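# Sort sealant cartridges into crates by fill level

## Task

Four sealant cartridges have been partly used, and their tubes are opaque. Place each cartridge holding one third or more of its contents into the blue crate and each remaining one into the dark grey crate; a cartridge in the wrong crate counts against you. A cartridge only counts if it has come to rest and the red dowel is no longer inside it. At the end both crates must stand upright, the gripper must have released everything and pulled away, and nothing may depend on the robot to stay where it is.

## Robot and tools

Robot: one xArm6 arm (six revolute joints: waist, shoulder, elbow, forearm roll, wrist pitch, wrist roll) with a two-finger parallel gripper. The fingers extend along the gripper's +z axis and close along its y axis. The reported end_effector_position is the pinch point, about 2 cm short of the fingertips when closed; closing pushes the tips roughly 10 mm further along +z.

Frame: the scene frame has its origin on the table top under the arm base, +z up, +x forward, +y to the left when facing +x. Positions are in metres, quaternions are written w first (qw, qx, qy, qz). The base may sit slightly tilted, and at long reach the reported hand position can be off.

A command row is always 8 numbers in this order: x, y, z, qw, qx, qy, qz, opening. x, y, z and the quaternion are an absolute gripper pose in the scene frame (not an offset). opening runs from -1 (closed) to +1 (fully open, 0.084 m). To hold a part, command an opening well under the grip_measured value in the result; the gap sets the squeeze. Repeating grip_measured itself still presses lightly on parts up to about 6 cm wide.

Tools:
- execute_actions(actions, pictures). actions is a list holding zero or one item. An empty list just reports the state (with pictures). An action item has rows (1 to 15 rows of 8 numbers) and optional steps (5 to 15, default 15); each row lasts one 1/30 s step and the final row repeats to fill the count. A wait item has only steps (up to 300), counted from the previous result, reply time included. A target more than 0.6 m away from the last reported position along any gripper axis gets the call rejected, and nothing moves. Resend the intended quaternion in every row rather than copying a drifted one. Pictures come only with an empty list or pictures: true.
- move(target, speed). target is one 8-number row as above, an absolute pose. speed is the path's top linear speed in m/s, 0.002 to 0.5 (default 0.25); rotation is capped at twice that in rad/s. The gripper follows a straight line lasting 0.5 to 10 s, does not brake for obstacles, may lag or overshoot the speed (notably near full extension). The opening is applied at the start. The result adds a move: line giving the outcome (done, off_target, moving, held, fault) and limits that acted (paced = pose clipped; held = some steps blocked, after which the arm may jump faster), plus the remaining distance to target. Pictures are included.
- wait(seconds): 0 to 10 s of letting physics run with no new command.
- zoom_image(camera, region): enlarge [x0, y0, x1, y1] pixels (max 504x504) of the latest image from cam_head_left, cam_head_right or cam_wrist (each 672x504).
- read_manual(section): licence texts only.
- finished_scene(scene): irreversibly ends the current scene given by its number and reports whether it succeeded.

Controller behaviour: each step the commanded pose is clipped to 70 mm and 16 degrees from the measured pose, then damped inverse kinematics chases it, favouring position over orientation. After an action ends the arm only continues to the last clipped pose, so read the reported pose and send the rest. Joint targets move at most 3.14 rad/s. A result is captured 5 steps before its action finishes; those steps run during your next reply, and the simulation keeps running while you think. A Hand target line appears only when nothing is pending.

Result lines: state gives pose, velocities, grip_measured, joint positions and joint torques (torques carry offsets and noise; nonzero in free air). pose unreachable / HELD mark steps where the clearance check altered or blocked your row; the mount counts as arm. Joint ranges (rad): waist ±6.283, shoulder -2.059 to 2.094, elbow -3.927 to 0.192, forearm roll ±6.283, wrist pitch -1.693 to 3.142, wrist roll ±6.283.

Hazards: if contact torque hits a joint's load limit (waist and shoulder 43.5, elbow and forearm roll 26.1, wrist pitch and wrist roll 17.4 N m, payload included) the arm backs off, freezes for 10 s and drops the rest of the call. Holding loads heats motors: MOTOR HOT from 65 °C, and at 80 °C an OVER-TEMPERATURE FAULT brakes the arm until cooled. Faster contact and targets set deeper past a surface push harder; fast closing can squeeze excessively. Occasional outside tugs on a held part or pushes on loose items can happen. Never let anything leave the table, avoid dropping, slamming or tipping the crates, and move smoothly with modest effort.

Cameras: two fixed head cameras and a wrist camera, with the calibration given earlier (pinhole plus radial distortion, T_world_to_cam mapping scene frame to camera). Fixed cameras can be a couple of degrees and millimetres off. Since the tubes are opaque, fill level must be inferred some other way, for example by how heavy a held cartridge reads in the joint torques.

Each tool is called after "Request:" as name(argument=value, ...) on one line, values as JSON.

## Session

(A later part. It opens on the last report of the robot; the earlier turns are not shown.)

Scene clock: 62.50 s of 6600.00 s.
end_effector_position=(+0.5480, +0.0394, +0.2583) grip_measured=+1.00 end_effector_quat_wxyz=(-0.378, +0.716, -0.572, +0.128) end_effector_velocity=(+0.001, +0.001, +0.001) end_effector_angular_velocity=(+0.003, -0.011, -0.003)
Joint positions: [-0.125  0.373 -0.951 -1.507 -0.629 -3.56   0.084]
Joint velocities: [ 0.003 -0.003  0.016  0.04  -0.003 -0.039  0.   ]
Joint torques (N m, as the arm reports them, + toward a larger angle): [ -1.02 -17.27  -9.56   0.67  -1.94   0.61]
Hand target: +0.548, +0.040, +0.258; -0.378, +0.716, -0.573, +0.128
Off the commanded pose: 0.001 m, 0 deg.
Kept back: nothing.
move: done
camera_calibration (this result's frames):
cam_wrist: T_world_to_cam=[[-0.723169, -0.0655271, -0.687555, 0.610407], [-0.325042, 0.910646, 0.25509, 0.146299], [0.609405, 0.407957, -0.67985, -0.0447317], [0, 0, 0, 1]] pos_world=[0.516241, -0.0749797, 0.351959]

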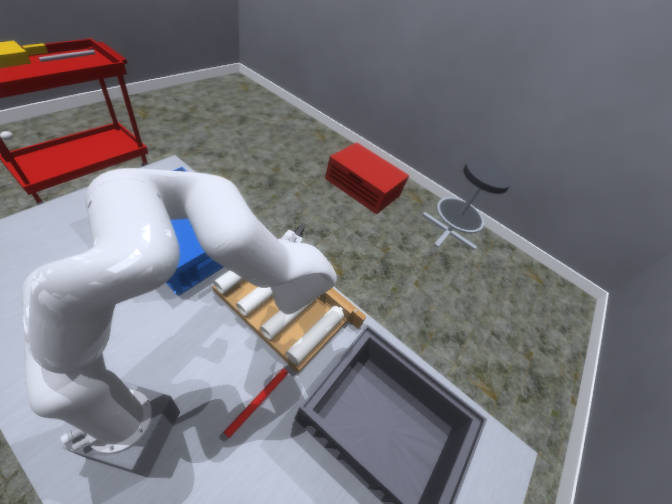

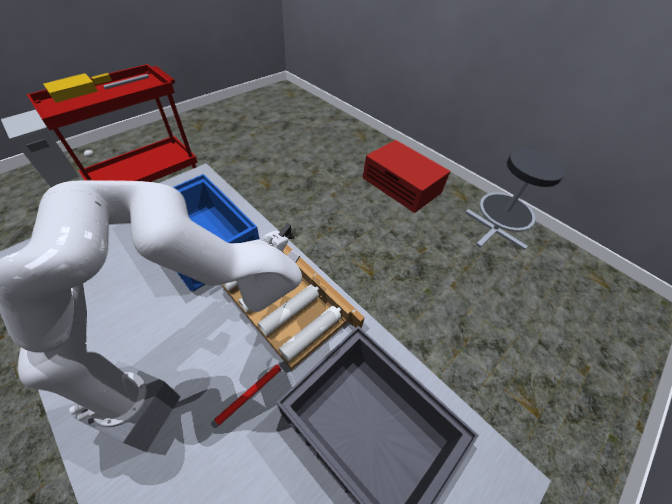

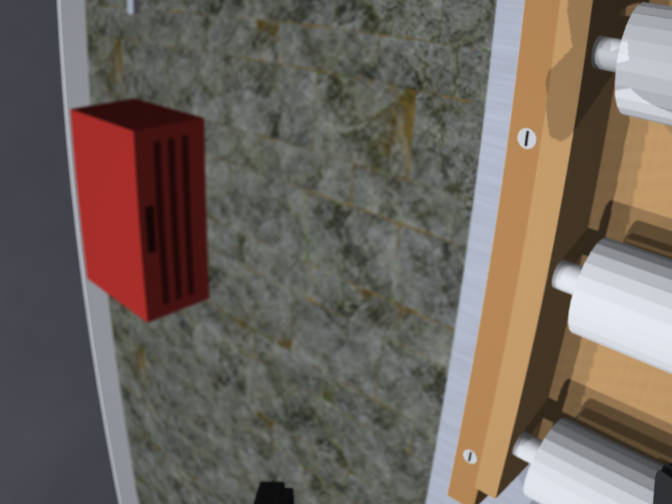

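Request:
move(target=[0.646,-0.207,0.374,-0.5352,0.0130,-0.8249,0.1804,1], speed=0.3)

Scene clock: 65.90 s of 6600.00 s.
end_effector_position=(+0.6449, -0.2068, +0.3742) grip_measured=+1.00 end_effector_quat_wxyz=(+0.534, -0.013, +0.826, -0.180) end_effector_velocity=(+0.001, -0.002, +0.002) end_effector_angular_velocity=(-0.001, -0.003, -0.011)
Joint positions: [-0.14   0.373 -0.966 -0.064 -0.631 -3.419  0.084]
Joint velocities: [ 0.006  0.    -0.005  0.028  0.003 -0.016  0.   ]
Joint torques (N m, as the arm reports them, + toward a larger angle): [ -1.14 -18.32 -10.76  -1.3   -2.31   0.34]
Hand target: +0.645, -0.207, +0.374; +0.535, -0.013, +0.826, -0.180
Off the commanded pose: 0.001 m, 0 deg.
Kept back: nothing.
move: done
camera_calibration (this result's frames):
cam_wrist: T_world_to_cam=[[0.166116, 0.933987, -0.316345, 0.238413], [0.416163, 0.224434, 0.881157, -0.481804], [0.893988, -0.278026, -0.351409, -0.372832], [0, 0, 0, 1]] pos_world=[0.494212, -0.218198, 0.368949]

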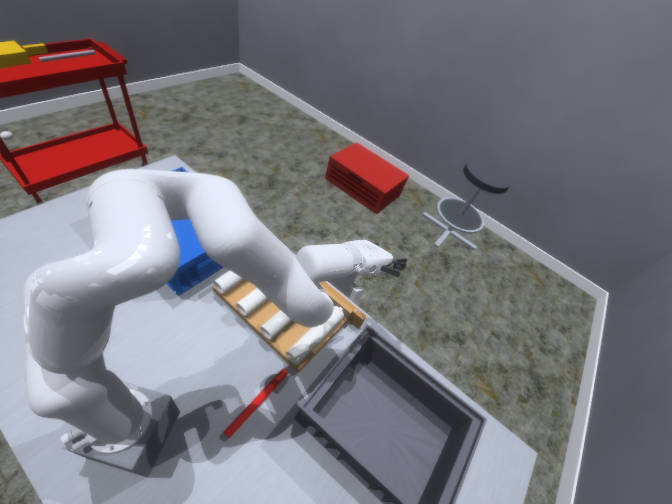

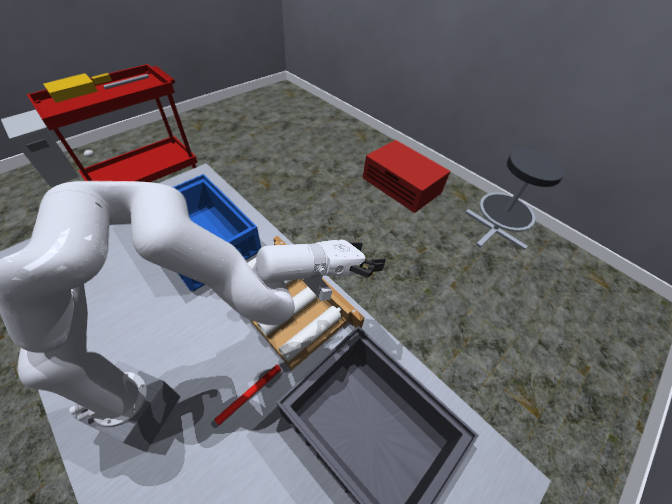

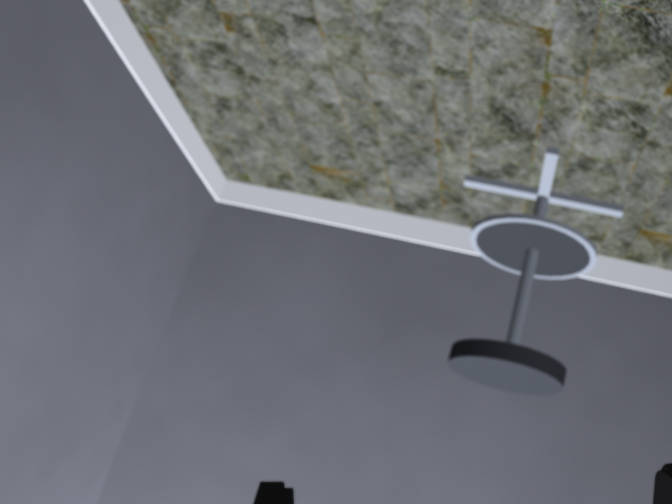

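Request:
move(target=[0.480,-0.156,0.150,0,0.0157,-0.99988,0,1], speed=0.3)

Scene clock: 69.17 s of 6600.00 s.
end_effector_position=(+0.4809, -0.1559, +0.1501) grip_measured=+1.00 end_effector_quat_wxyz=(+0.001, -0.016, +1.000, +0.001) end_effector_velocity=(-0.002, +0.000, -0.002) end_effector_angular_velocity=(+0.003, +0.012, -0.002)
Joint positions: [-0.122  0.391 -1.022  0.047  0.605 -3.535  0.084]
Joint velocities: [-0.001  0.006 -0.007 -0.002  0.012  0.003  0.   ]
Joint torques (N m, as the arm reports them, + toward a larger angle): [ -1.06 -18.34 -10.26  -1.18  -1.56   0.22]
Hand target: +0.481, -0.156, +0.150; +0.000, -0.016, +1.000, +0.001
Off the commanded pose: 0.001 m, 0 deg.
Kept back: nothing.
move: done
camera_calibration (this result's frames):
cam_wrist: T_world_to_cam=[[-0.0384999, 0.999254, 0.00296625, 0.207842], [0.999116, 0.038444, 0.017013, -0.407096], [0.0168863, 0.00361863, -0.999851, 0.272254], [0, 0, 0, 1]] pos_world=[0.41014, -0.193021, 0.278523]

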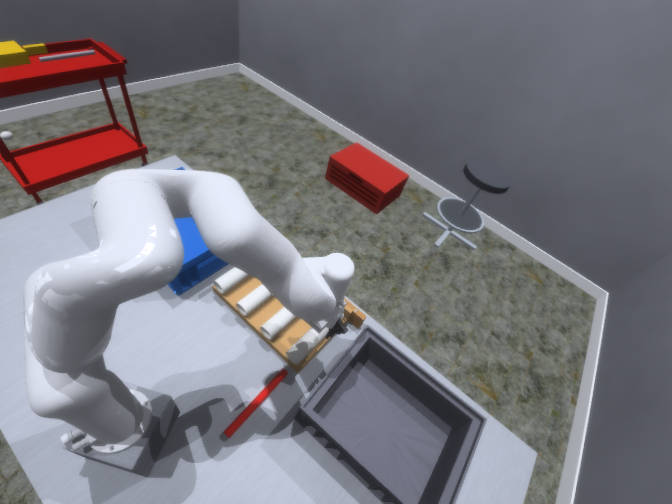

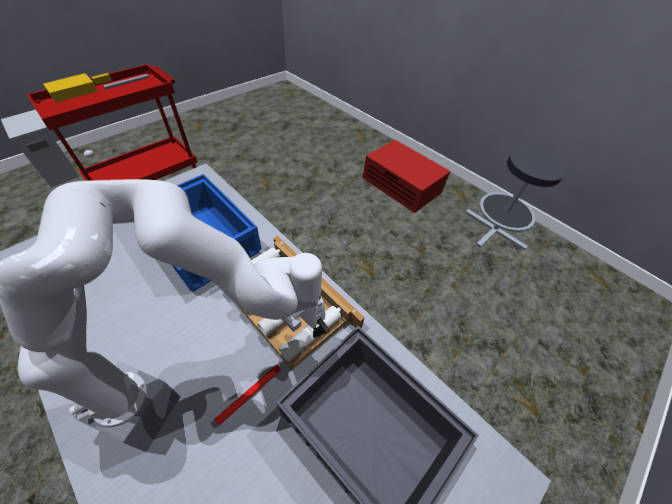

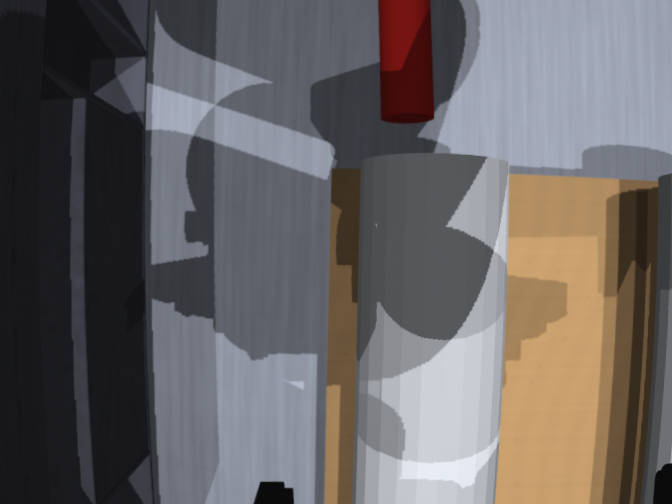

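Request:
move(target=[0.495,-0.157,0.075,0,0.0157,-0.99988,0,1], speed=0.2)

Request:
move(target=[0.495,-0.157,0.057,0,0.0157,-0.99988,0,1], speed=0.05)

Scene clock: 70.57 s of 6600.00 s.
end_effector_position=(+0.4954, -0.1572, +0.0755) grip_measured=+1.00 end_effector_quat_wxyz=(+0.001, -0.016, +1.000, -0.000) end_effector_velocity=(-0.002, +0.001, -0.004) end_effector_angular_velocity=(+0.002, +0.007, -0.001)
Joint positions: [-0.11   0.613 -1.109  0.055  0.471 -3.531  0.084]
Joint velocities: [ 0.     0.008  0.     0.    -0.     0.001 -0.   ]
Joint torques (N m, as the arm reports them, + toward a larger angle): [ -1.22 -19.64  -9.32  -1.29  -1.61   0.32]
Hand target: +0.495, -0.157, +0.075; +0.000, -0.016, +1.000, +0.000
Off the commanded pose: 0.001 m, 0 deg.
Kept back: nothing.
move: done
camera_calibration (this result's frames):
cam_wrist: T_world_to_cam=[[-0.0372942, 0.999303, 0.00164059, 0.209376], [0.999182, 0.0372639, 0.0157141, -0.420389], [0.015642, 0.0022253, -0.999875, 0.19776], [0, 0, 0, 1]] pos_world=[0.424761, -0.194005, 0.203998]

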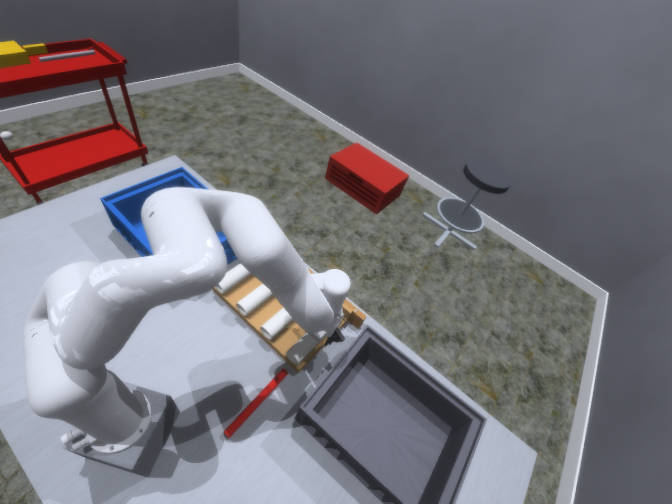

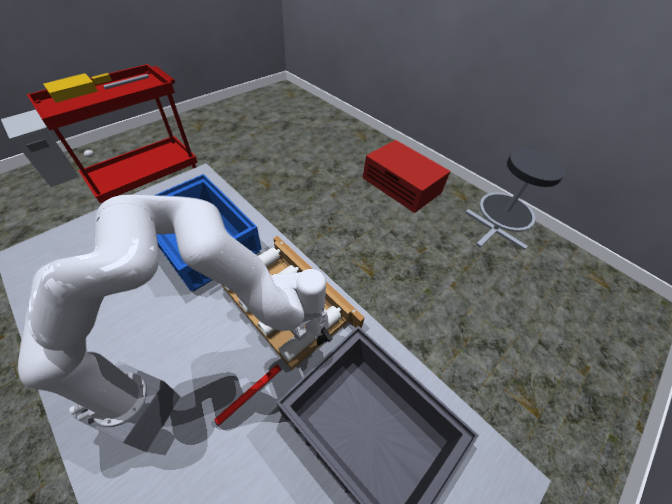

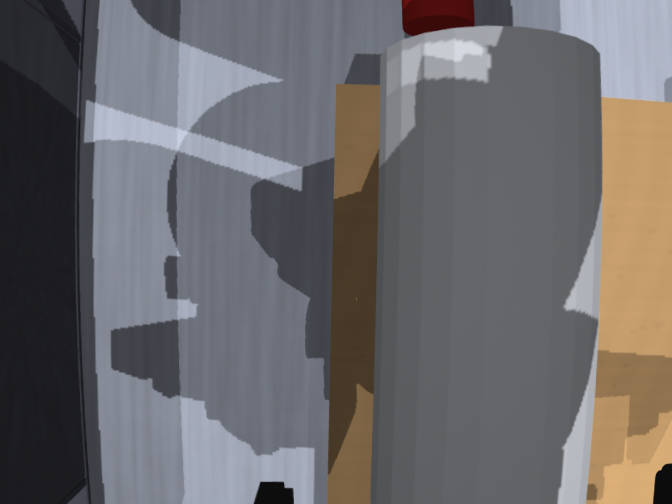

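Scene clock: 71.33 s of 6600.00 s.
end_effector_position=(+0.4952, -0.1570, +0.0572) grip_measured=+1.00 end_effector_quat_wxyz=(+0.000, -0.016, +1.000, -0.000) end_effector_velocity=(+0.003, -0.001, +0.001) end_effector_angular_velocity=(-0.002, -0.007, +0.001)
Joint positions: [-0.108  0.662 -1.124  0.058  0.437 -3.534  0.084]
Joint velocities: [-0.     0.001 -0.004  0.    -0.004 -0.001  0.   ]
Joint torques (N m, as the arm reports them, + toward a larger angle): [ -1.42 -19.84  -9.07  -1.2   -1.49   0.3 ]
Hand target: +0.495, -0.157, +0.057; +0.000, -0.016, +1.000, +0.000
Off the commanded pose: 0.000 m, 0 deg.
Kept back: nothing.
move: done
camera_calibration (this result's frames):
cam_wrist: T_world_to_cam=[[-0.0372731, 0.999303, 0.00179978, 0.209263], [0.999193, 0.0372419, 0.0150299, -0.41983], [0.0149525, 0.00235854, -0.999885, 0.17988], [0, 0, 0, 1]] pos_world=[0.424601, -0.193906, 0.185793]

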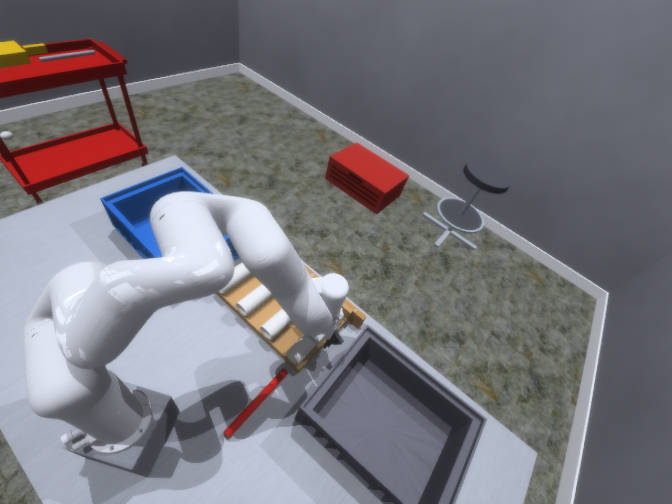

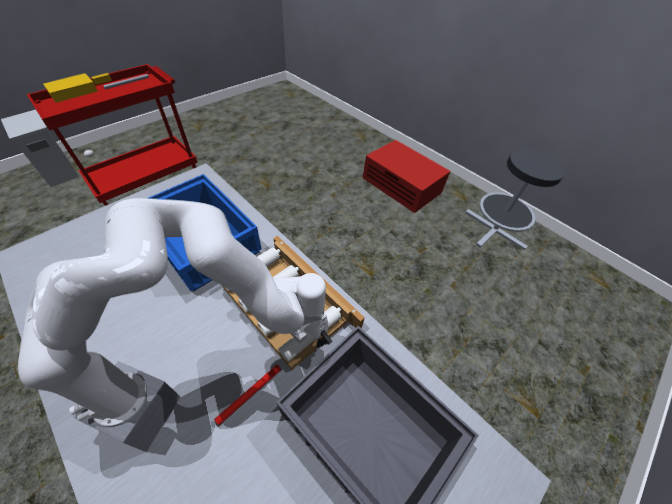

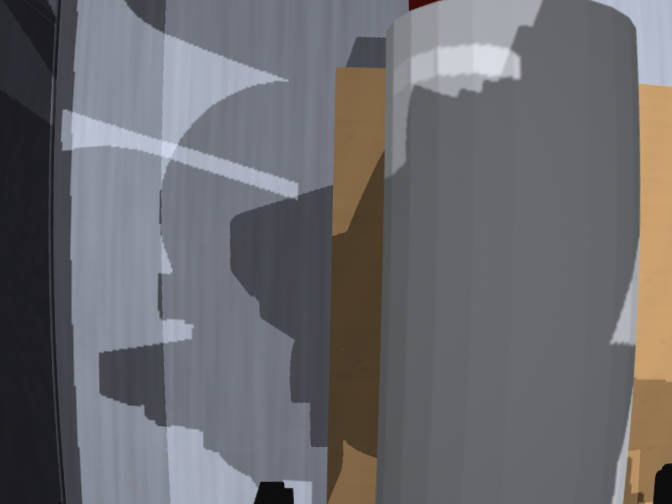

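Close gradually.

Request:
execute_actions(actions=[{"rows":[[0.495,-0.157,0.057,0,0.0157,-0.99988,0,0.8],[0.495,-0.157,0.057,0,0.0157,-0.99988,0,0.6],[0.495,-0.157,0.057,0,0.0157,-0.99988,0,0.45],[0.495,-0.157,0.057,0,0.0157,-0.99988,0,0.35],[0.495,-0.157,0.057,0,0.0157,-0.99988,0,0.25],[0.495,-0.157,0.057,0,0.0157,-0.99988,0,0.15],[0.495,-0.157,0.057,0,0.0157,-0.99988,0,0.05],[0.495,-0.157,0.057,0,0.0157,-0.99988,0,-0.05],[0.495,-0.157,0.057,0,0.0157,-0.99988,0,-0.15],[0.495,-0.157,0.057,0,0.0157,-0.99988,0,-0.25],[0.495,-0.157,0.057,0,0.0157,-0.99988,0,-0.3]],"steps":15}])

Request:
move(target=[0.488,-0.157,0.085,0,0.0157,-0.99988,0,-0.3], speed=0.06)

Scene clock: 71.90 s of 6600.00 s.
end_effector_position=(+0.4950, -0.1573, +0.0572) grip_measured=+0.11 end_effector_quat_wxyz=(+0.000, -0.015, +1.000, -0.000) end_effector_velocity=(-0.000, -0.000, -0.000) end_effector_angular_velocity=(-0.000, +0.001, +0.002)
Joint positions: [-0.109  0.662 -1.124  0.058  0.437 -3.533  0.049]
Joint velocities: [-0.     0.001  0.    -0.001 -0.001 -0.001  0.   ]
Joint torques (N m, as the arm reports them, + toward a larger angle): [ -0.16 -19.7   -9.12  -1.44  -1.59   0.24]
Steps of this call (steps 1 to 7: nothing new was sent; steps 8 to 17: the first 10 steps of this action). Readings (end_effector_position):
8: (+0.4951, -0.1570, +0.0570)
9: (+0.4951, -0.1570, +0.0571)
11: (+0.4950, -0.1570, +0.0570)
15: (+0.4951, -0.1573, +0.0573)
17: the state above

Scene clock: 72.97 s of 6600.00 s.
end_effector_position=(+0.4878, -0.1569, +0.0846) grip_measured=+0.11 end_effector_quat_wxyz=(-0.000, -0.016, +1.000, +0.000) end_effector_velocity=(-0.001, -0.000, +0.000) end_effector_angular_velocity=(+0.000, +0.001, +0.001)
Joint positions: [-0.114  0.573 -1.074  0.054  0.477 -3.535  0.049]
Joint velocities: [-0.001 -0.003  0.002 -0.     0.002 -0.002  0.   ]
Joint torques (N m, as the arm reports them, + toward a larger angle): [ -1.09 -21.18 -10.56  -1.24  -1.93   0.24]
Hand target: +0.488, -0.157, +0.085; -0.000, -0.016, +1.000, -0.000
Off your previous action's commanded pose: 0.000 m, 0 deg at its last step (step 5 of this call).
Off the commanded pose: 0.000 m, 0 deg.
Kept back: nothing.
move: done
camera_calibration (this result's frames):
cam_wrist: T_world_to_cam=[[-0.0372645, 0.999303, 0.00210798, 0.208757], [0.999208, 0.0372314, 0.0140265, -0.412786], [0.0139383, 0.002629, -0.999899, 0.207955], [0, 0, 0, 1]] pos_world=[0.41734, -0.19379, 0.213284]

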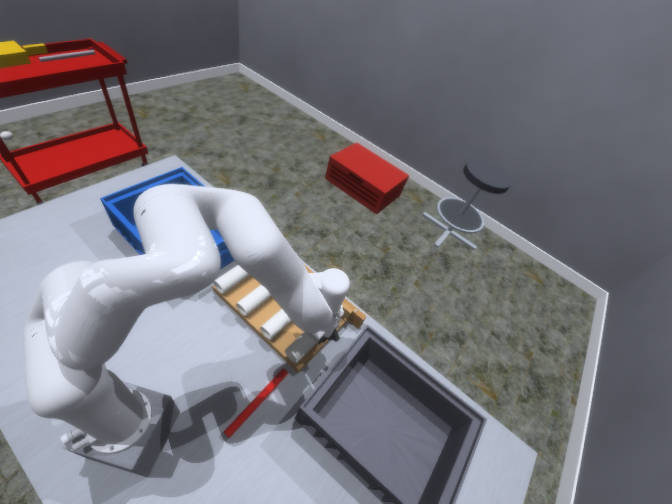

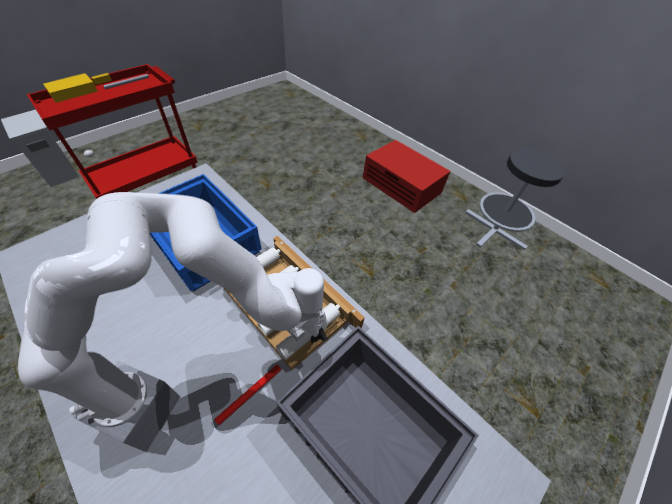

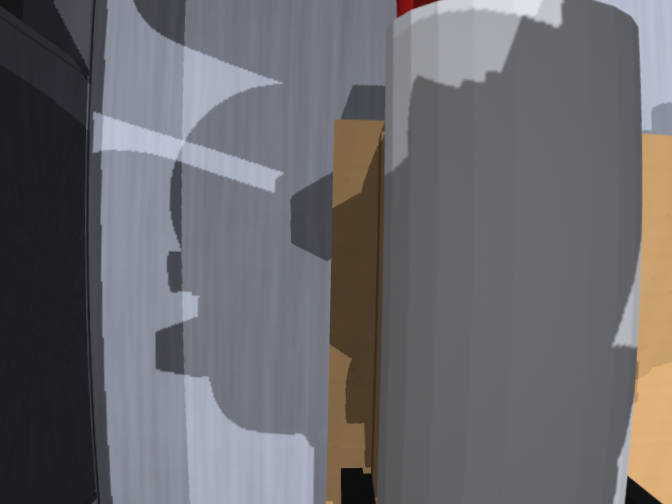

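Request:
move(target=[0.475,-0.13,0.19,0,0.0157,-0.99988,0,-0.5], speed=0.25)

Request:
move(target=[0.40,0.44,0.19,0,0.7071,-0.7071,0,-0.5], speed=0.35)

Scene clock: 74.57 s of 6600.00 s.
end_effector_position=(+0.4745, -0.1299, +0.1894) grip_measured=+0.11 end_effector_quat_wxyz=(-0.001, -0.016, +1.000, +0.000) end_effector_velocity=(+0.004, -0.001, +0.006) end_effector_angular_velocity=(-0.004, -0.012, +0.001)
Joint positions: [-0.078  0.266 -0.976  0.038  0.687 -3.479  0.049]
Joint velocities: [ 0.    -0.01  -0.005 -0.     0.003  0.     0.   ]
Joint torques (N m, as the arm reports them, + toward a larger angle): [ -1.13 -18.55 -12.23  -1.22  -1.97   0.29]
Hand target: +0.475, -0.130, +0.190; -0.000, -0.016, +1.000, -0.000
Off the commanded pose: 0.001 m, 0 deg.
Kept back: nothing.
move: done
camera_calibration (this result's frames):
cam_wrist: T_world_to_cam=[[-0.0369977, 0.999313, 0.00232544, 0.180902], [0.999229, 0.0369638, 0.0132322, -0.401939], [0.0131371, 0.00281321, -0.99991, 0.313173], [0, 0, 0, 1]] pos_world=[0.404208, -0.166802, 0.318042]

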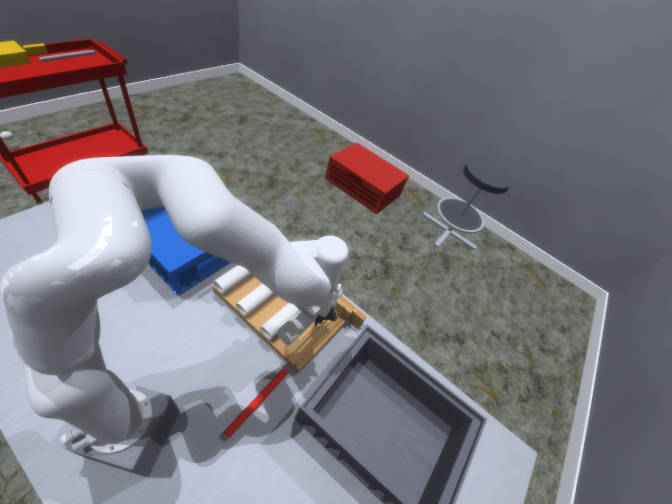

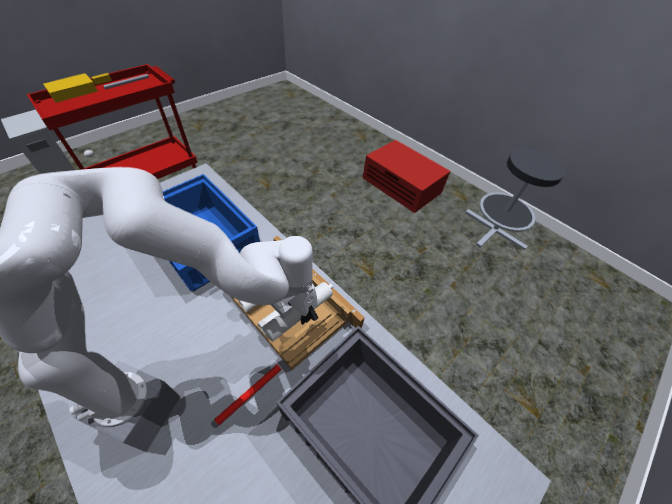

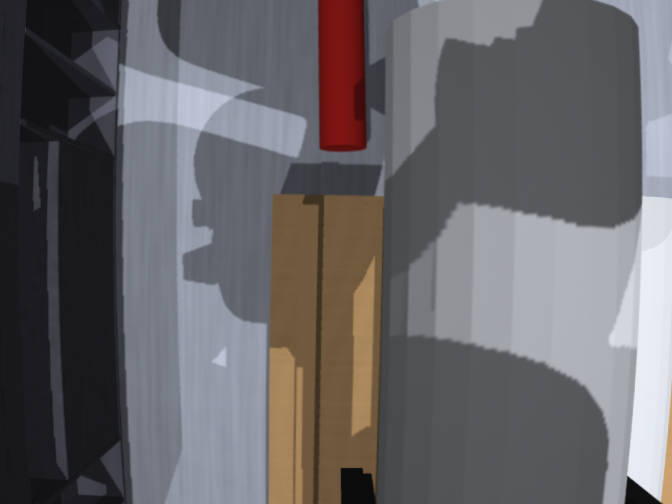

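Scene clock: 77.33 s of 6600.00 s.
end_effector_position=(+0.4017, +0.4408, +0.1901) grip_measured=+0.11 end_effector_quat_wxyz=(-0.001, +0.707, -0.708, -0.001) end_effector_velocity=(-0.001, +0.003, +0.001) end_effector_angular_velocity=(-0.000, +0.001, +0.006)
Joint positions: [ 1.036  0.553 -1.441 -0.014  0.854 -3.866  0.049]
Joint velocities: [ 0.005  0.005 -0.011  0.001  0.007 -0.002 -0.   ]
Joint torques (N m, as the arm reports them, + toward a larger angle): [ -0.62 -23.52 -13.3   -1.45  -1.88   0.28]
Hand target: +0.401, +0.441, +0.190; -0.001, +0.707, -0.707, -0.001
Off the commanded pose: 0.002 m, 0 deg.
Kept back: nothing.
move: done
camera_calibration (this result's frames):
cam_wrist: T_world_to_cam=[[-0.999987, -0.00470631, 0.00189033, 0.437347], [-0.0046738, 0.999847, 0.0168524, -0.372123], [-0.00196936, 0.0168433, -0.999856, 0.31313], [0, 0, 0, 1]] pos_world=[0.436219, 0.36885, 0.318529]

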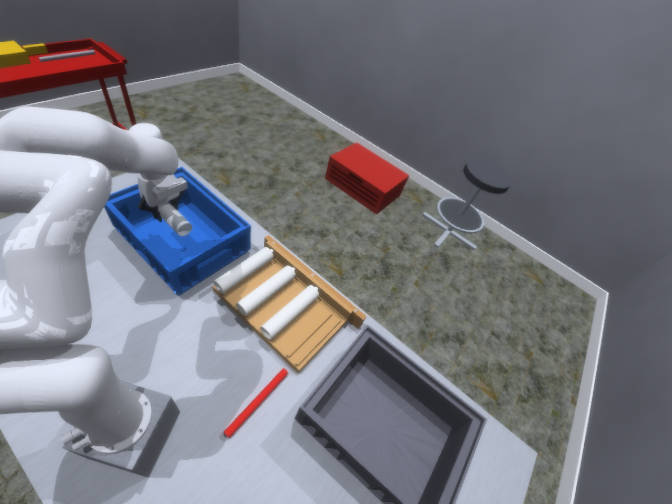

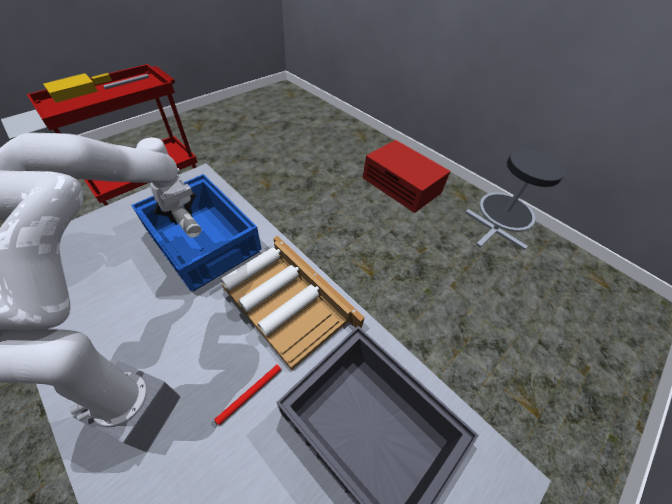

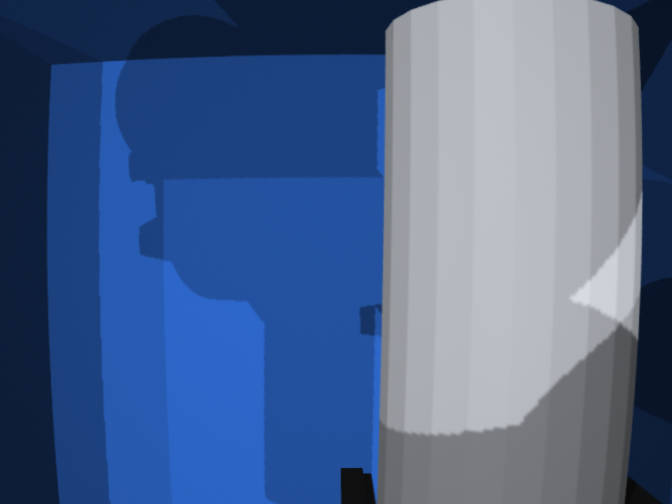

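Request:
move(target=[0.41,0.44,0.062,0,0.7071,-0.7071,0,-0.5], speed=0.2)

Request:
move(target=[0.41,0.44,0.045,0,0.7071,-0.7071,0,-0.5], speed=0.03)

Scene clock: 78.77 s of 6600.00 s.
end_effector_position=(+0.4105, +0.4406, +0.0629) grip_measured=+0.11 end_effector_quat_wxyz=(-0.001, +0.707, -0.707, -0.000) end_effector_velocity=(-0.006, -0.006, -0.010) end_effector_angular_velocity=(-0.016, +0.015, -0.000)
Joint positions: [ 1.022  0.833 -1.501 -0.02   0.634 -3.875  0.049]
Joint velocities: [-0.     0.013  0.007 -0.     0.002  0.     0.   ]
Joint torques (N m, as the arm reports them, + toward a larger angle): [  0.09 -24.8  -11.76  -1.17  -1.9    0.19]
Hand target: +0.410, +0.440, +0.062; +0.000, +0.707, -0.707, -0.000
Off the commanded pose: 0.001 m, 0 deg.
Kept back: nothing.
move: done
camera_calibration (this result's frames):
cam_wrist: T_world_to_cam=[[-0.999982, -0.0060025, 0.000683684, 0.447098], [-0.00599071, 0.999852, 0.0161032, -0.369153], [-0.000780242, 0.0160988, -0.99987, 0.185785], [0, 0, 0, 1]] pos_world=[0.445023, 0.368791, 0.1914]

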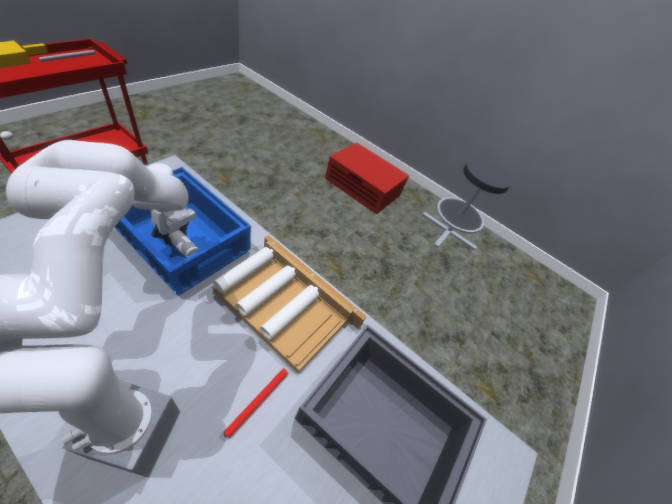

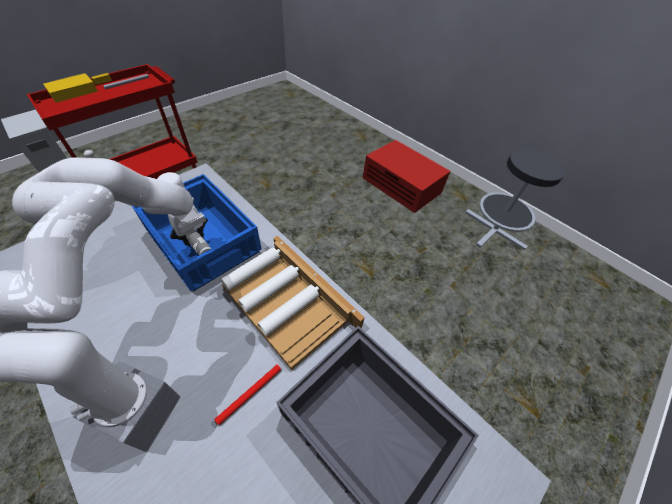

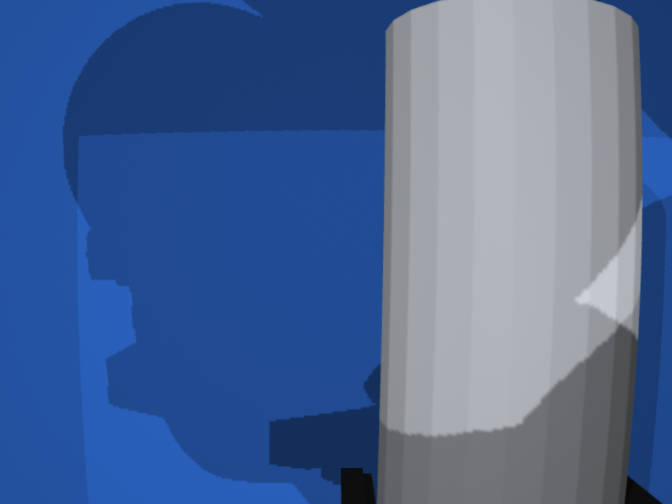

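Scene clock: 79.67 s of 6600.00 s.
end_effector_position=(+0.4101, +0.4401, +0.0452) grip_measured=+0.11 end_effector_quat_wxyz=(-0.000, +0.707, -0.707, -0.000) end_effector_velocity=(+0.002, +0.002, +0.002) end_effector_angular_velocity=(+0.006, -0.004, -0.004)
Joint positions: [ 1.022  0.875 -1.517 -0.02   0.609 -3.874  0.049]
Joint velocities: [-0.    -0.001 -0.005  0.002 -0.002  0.002 -0.   ]
Joint torques (N m, as the arm reports them, + toward a larger angle): [ -0.09 -25.14 -11.61  -1.22  -1.83   0.24]
Hand target: +0.410, +0.440, +0.045; +0.000, +0.707, -0.707, -0.000
Off the commanded pose: 0.000 m, 0 deg.
Kept back: nothing.
move: done
camera_calibration (this result's frames):
cam_wrist: T_world_to_cam=[[-0.999981, -0.00587298, 0.00170107, 0.446567], [-0.00584694, 0.999871, 0.0149296, -0.368386], [-0.00178854, 0.0149194, -0.999887, 0.16906], [0, 0, 0, 1]] pos_world=[0.444707, 0.368439, 0.173781]

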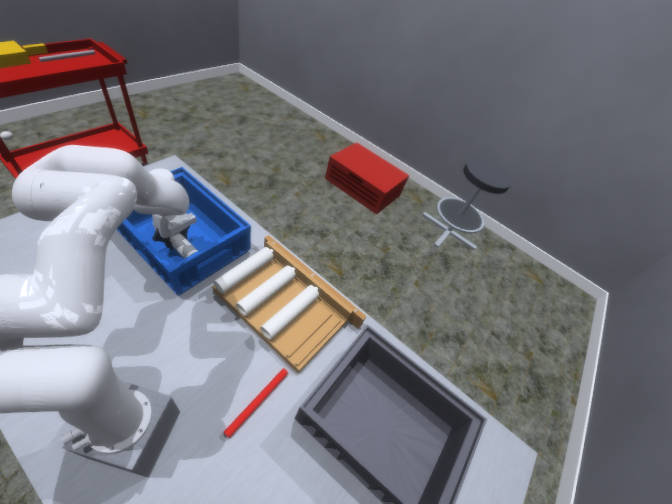

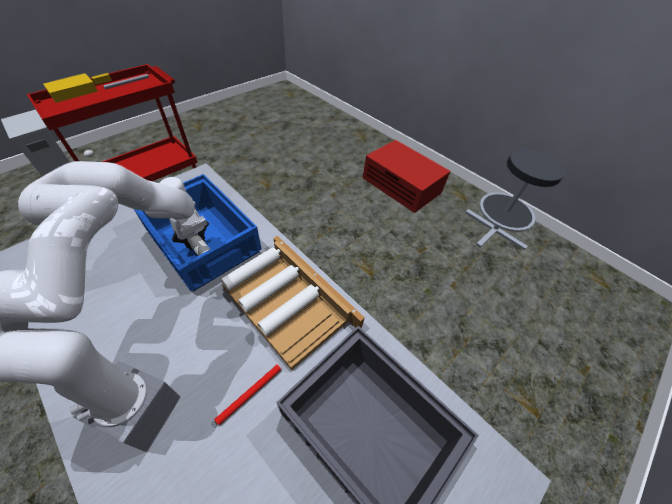

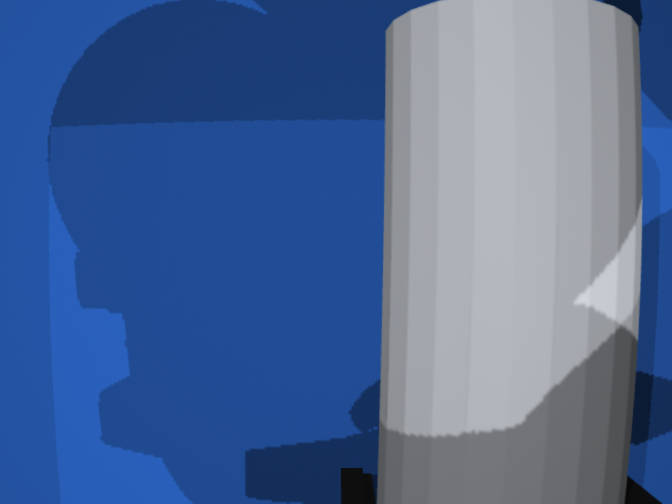

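Request:
move(target=[0.41,0.44,0.038,0,0.7071,-0.7071,0,-0.5], speed=0.02)

Scene clock: 80.60 s of 6600.00 s.
end_effector_position=(+0.4109, +0.4410, +0.0397) grip_measured=+0.11 end_effector_quat_wxyz=(-0.002, +0.707, -0.707, -0.000) end_effector_velocity=(-0.000, -0.000, -0.001) end_effector_angular_velocity=(-0.001, +0.000, +0.000)
Joint positions: [ 1.022  0.89  -1.526 -0.021  0.6   -3.874  0.049]
Joint velocities: [-0.     0.002 -0.001 -0.001 -0.     0.001  0.   ]
Joint torques (N m, as the arm reports them, + toward a larger angle): [ -0.24 -20.87  -9.91  -1.37  -1.91   0.35]
Hand target: +0.410, +0.440, +0.038; +0.000, +0.707, -0.707, -0.000
Off the commanded pose: 0.002 m, 0 deg.
Kept back: nothing.
move: done
camera_calibration (this result's frames):
cam_wrist: T_world_to_cam=[[-0.999983, -0.00586811, -0.000362548, 0.447488], [-0.00587346, 0.999836, 0.0171273, -0.369264], [0.000261984, 0.0171291, -0.999853, 0.161781], [0, 0, 0, 1]] pos_world=[0.445269, 0.369058, 0.168244]

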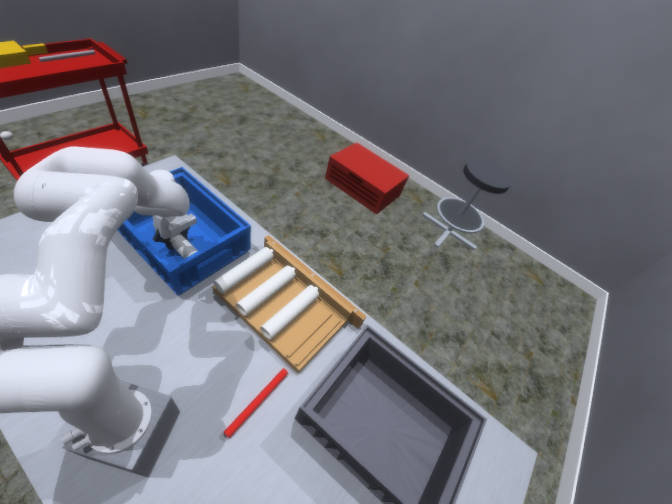

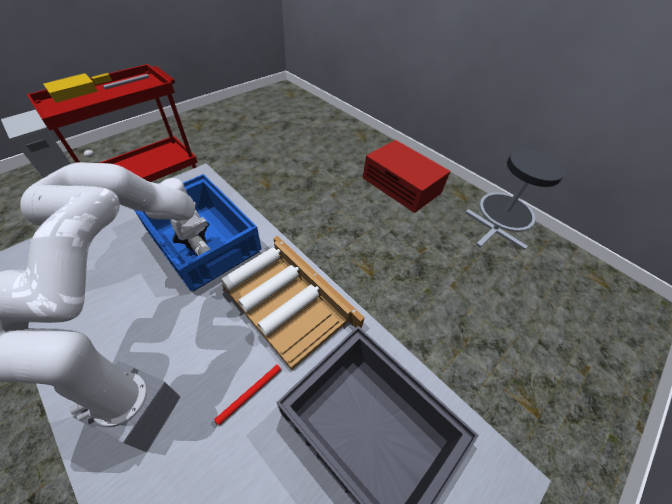

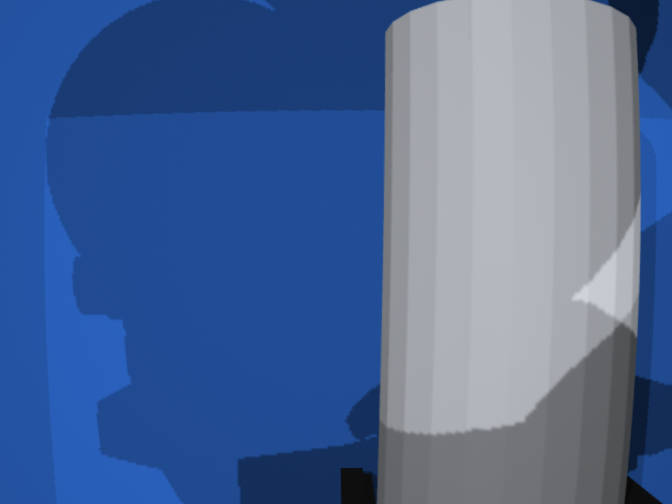

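Request:
execute_actions(actions=[{"rows":[[0.41,0.44,0.042,0,0.7071,-0.7071,0,-0.3],[0.41,0.44,0.042,0,0.7071,-0.7071,0,-0.1],[0.41,0.44,0.042,0,0.7071,-0.7071,0,0.1],[0.41,0.44,0.042,0,0.7071,-0.7071,0,0.2],[0.41,0.44,0.042,0,0.7071,-0.7071,0,0.3],[0.41,0.44,0.042,0,0.7071,-0.7071,0,0.45],[0.41,0.44,0.042,0,0.7071,-0.7071,0,0.6],[0.41,0.44,0.042,0,0.7071,-0.7071,0,0.7]],"steps":12}])

Request:
move(target=[0.41,0.42,0.19,0,0.7071,-0.7071,0,0.8], speed=0.3)

Request:
move(target=[0.495,-0.048,0.16,0,0.0157,-0.99988,0,1], speed=0.4)

Scene clock: 81.10 s of 6600.00 s.
end_effector_position=(+0.4089, +0.4388, +0.0397) grip_measured=+0.47 end_effector_quat_wxyz=(+0.002, +0.707, -0.707, +0.000) end_effector_velocity=(-0.001, -0.000, +0.005) end_effector_angular_velocity=(-0.002, +0.002, -0.000)
Joint positions: [ 1.021  0.885 -1.519 -0.02   0.605 -3.874  0.064]
Joint velocities: [ 0.    -0.012  0.005  0.001  0.01  -0.     0.175]
Joint torques (N m, as the arm reports them, + toward a larger angle): [ -0.38 -23.87 -10.83  -1.2   -1.52   0.25]
Steps of this call (steps 1 to 8: nothing new was sent; steps 9 to 15: the first 7 steps of this action). Readings (end_effector_position):
9: (+0.4108, +0.4408, +0.0395)
10: (+0.4106, +0.4407, +0.0399)
12: (+0.4098, +0.4398, +0.0400)
15: the state above

Scene clock: 82.47 s of 6600.00 s.
end_effector_position=(+0.4095, +0.4195, +0.1890) grip_measured=+0.80 end_effector_quat_wxyz=(+0.001, +0.707, -0.707, +0.000) end_effector_velocity=(+0.004, +0.003, +0.009) end_effector_angular_velocity=(+0.012, -0.012, +0.000)
Joint positions: [ 1.002  0.525 -1.393 -0.015  0.837 -3.9    0.077]
Joint velocities: [-0.001 -0.012 -0.006 -0.001  0.001 -0.001  0.   ]
Joint torques (N m, as the arm reports them, + toward a larger angle): [ -0.31 -20.97 -11.9   -1.27  -1.58   0.29]
Hand target: +0.410, +0.420, +0.190; +0.000, +0.707, -0.707, +0.000
Off your previous action's commanded pose: 0.001 m, 0 deg at its last step (step 5 of this call).
Off the commanded pose: 0.001 m, 0 deg.
Kept back: nothing.
move: done
camera_calibration (this result's frames):
cam_wrist: T_world_to_cam=[[-0.999978, -0.00583737, 0.00315975, 0.445287], [-0.00579522, 0.999896, 0.0131887, -0.349674], [-0.00323641, 0.0131701, -0.999908, 0.314516], [0, 0, 0, 1]] pos_world=[0.444268, 0.348095, 0.317692]

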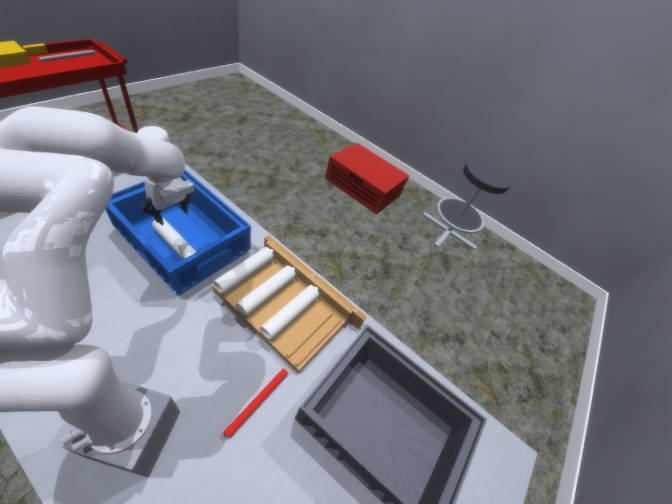

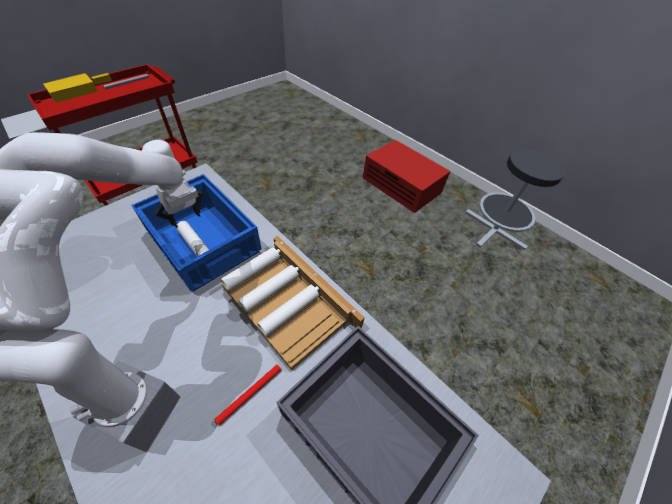

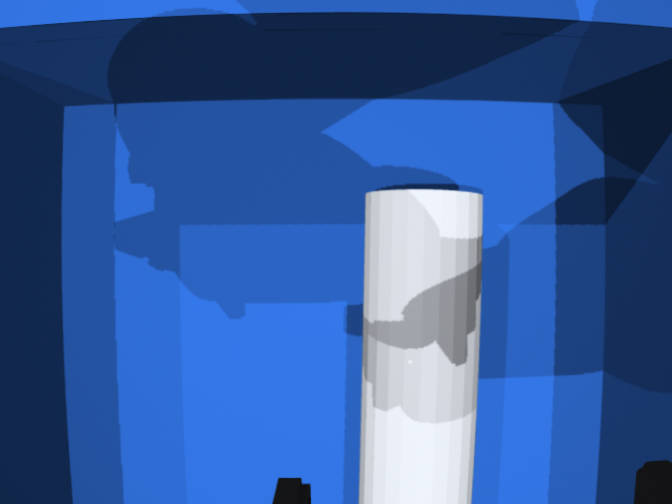

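Scene clock: 84.93 s of 6600.00 s.
end_effector_position=(+0.4939, -0.0486, +0.1600) grip_measured=+1.00 end_effector_quat_wxyz=(+0.000, -0.016, +1.000, -0.001) end_effector_velocity=(+0.000, -0.003, -0.000) end_effector_angular_velocity=(-0.000, +0.001, -0.008)
Joint positions: [ 0.095  0.337 -0.98   0.03   0.614 -3.303  0.084]
Joint velocities: [-0.005  0.003 -0.003 -0.     0.001  0.003 -0.   ]
Joint torques (N m, as the arm reports them, + toward a larger angle): [ -1.08 -17.72 -10.54  -1.16  -1.64   0.14]
Hand target: +0.494, -0.049, +0.160; +0.000, -0.016, +1.000, -0.001
Off the commanded pose: 0.001 m, 0 deg.
Kept back: nothing.
move: done
camera_calibration (this result's frames):
cam_wrist: T_world_to_cam=[[-0.0386078, 0.999254, 0.000197856, 0.101589], [0.999144, 0.0386005, 0.0149027, -0.424074], [0.014884, 0.000773048, -0.999889, 0.282368], [0, 0, 0, 1]] pos_world=[0.42343, -0.0853626, 0.288637]

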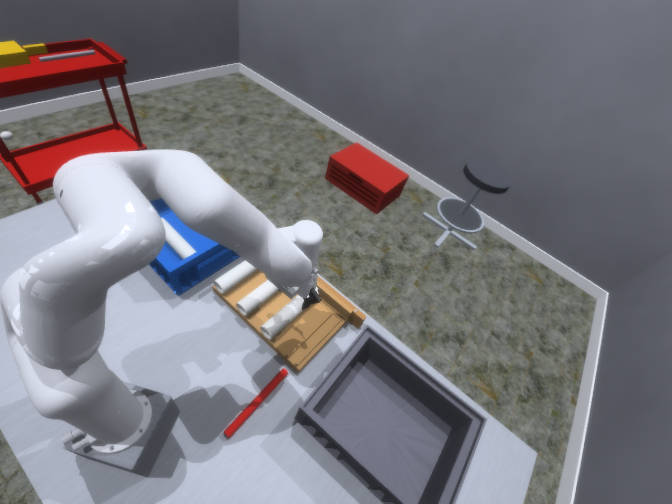

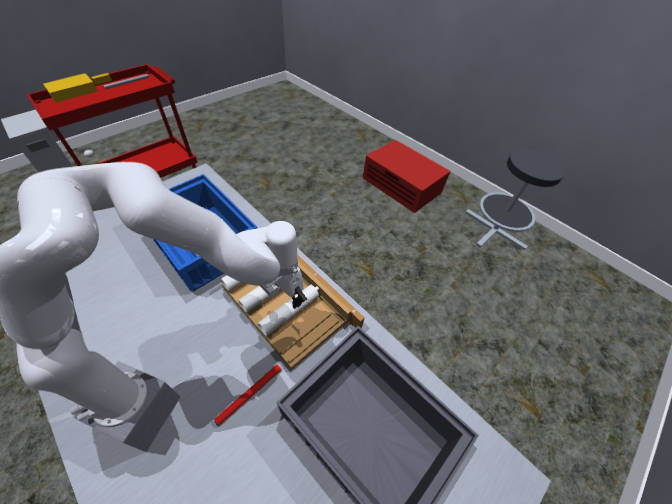

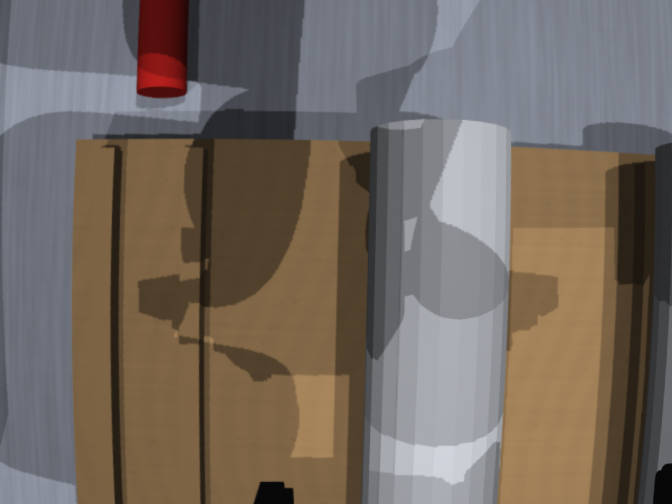

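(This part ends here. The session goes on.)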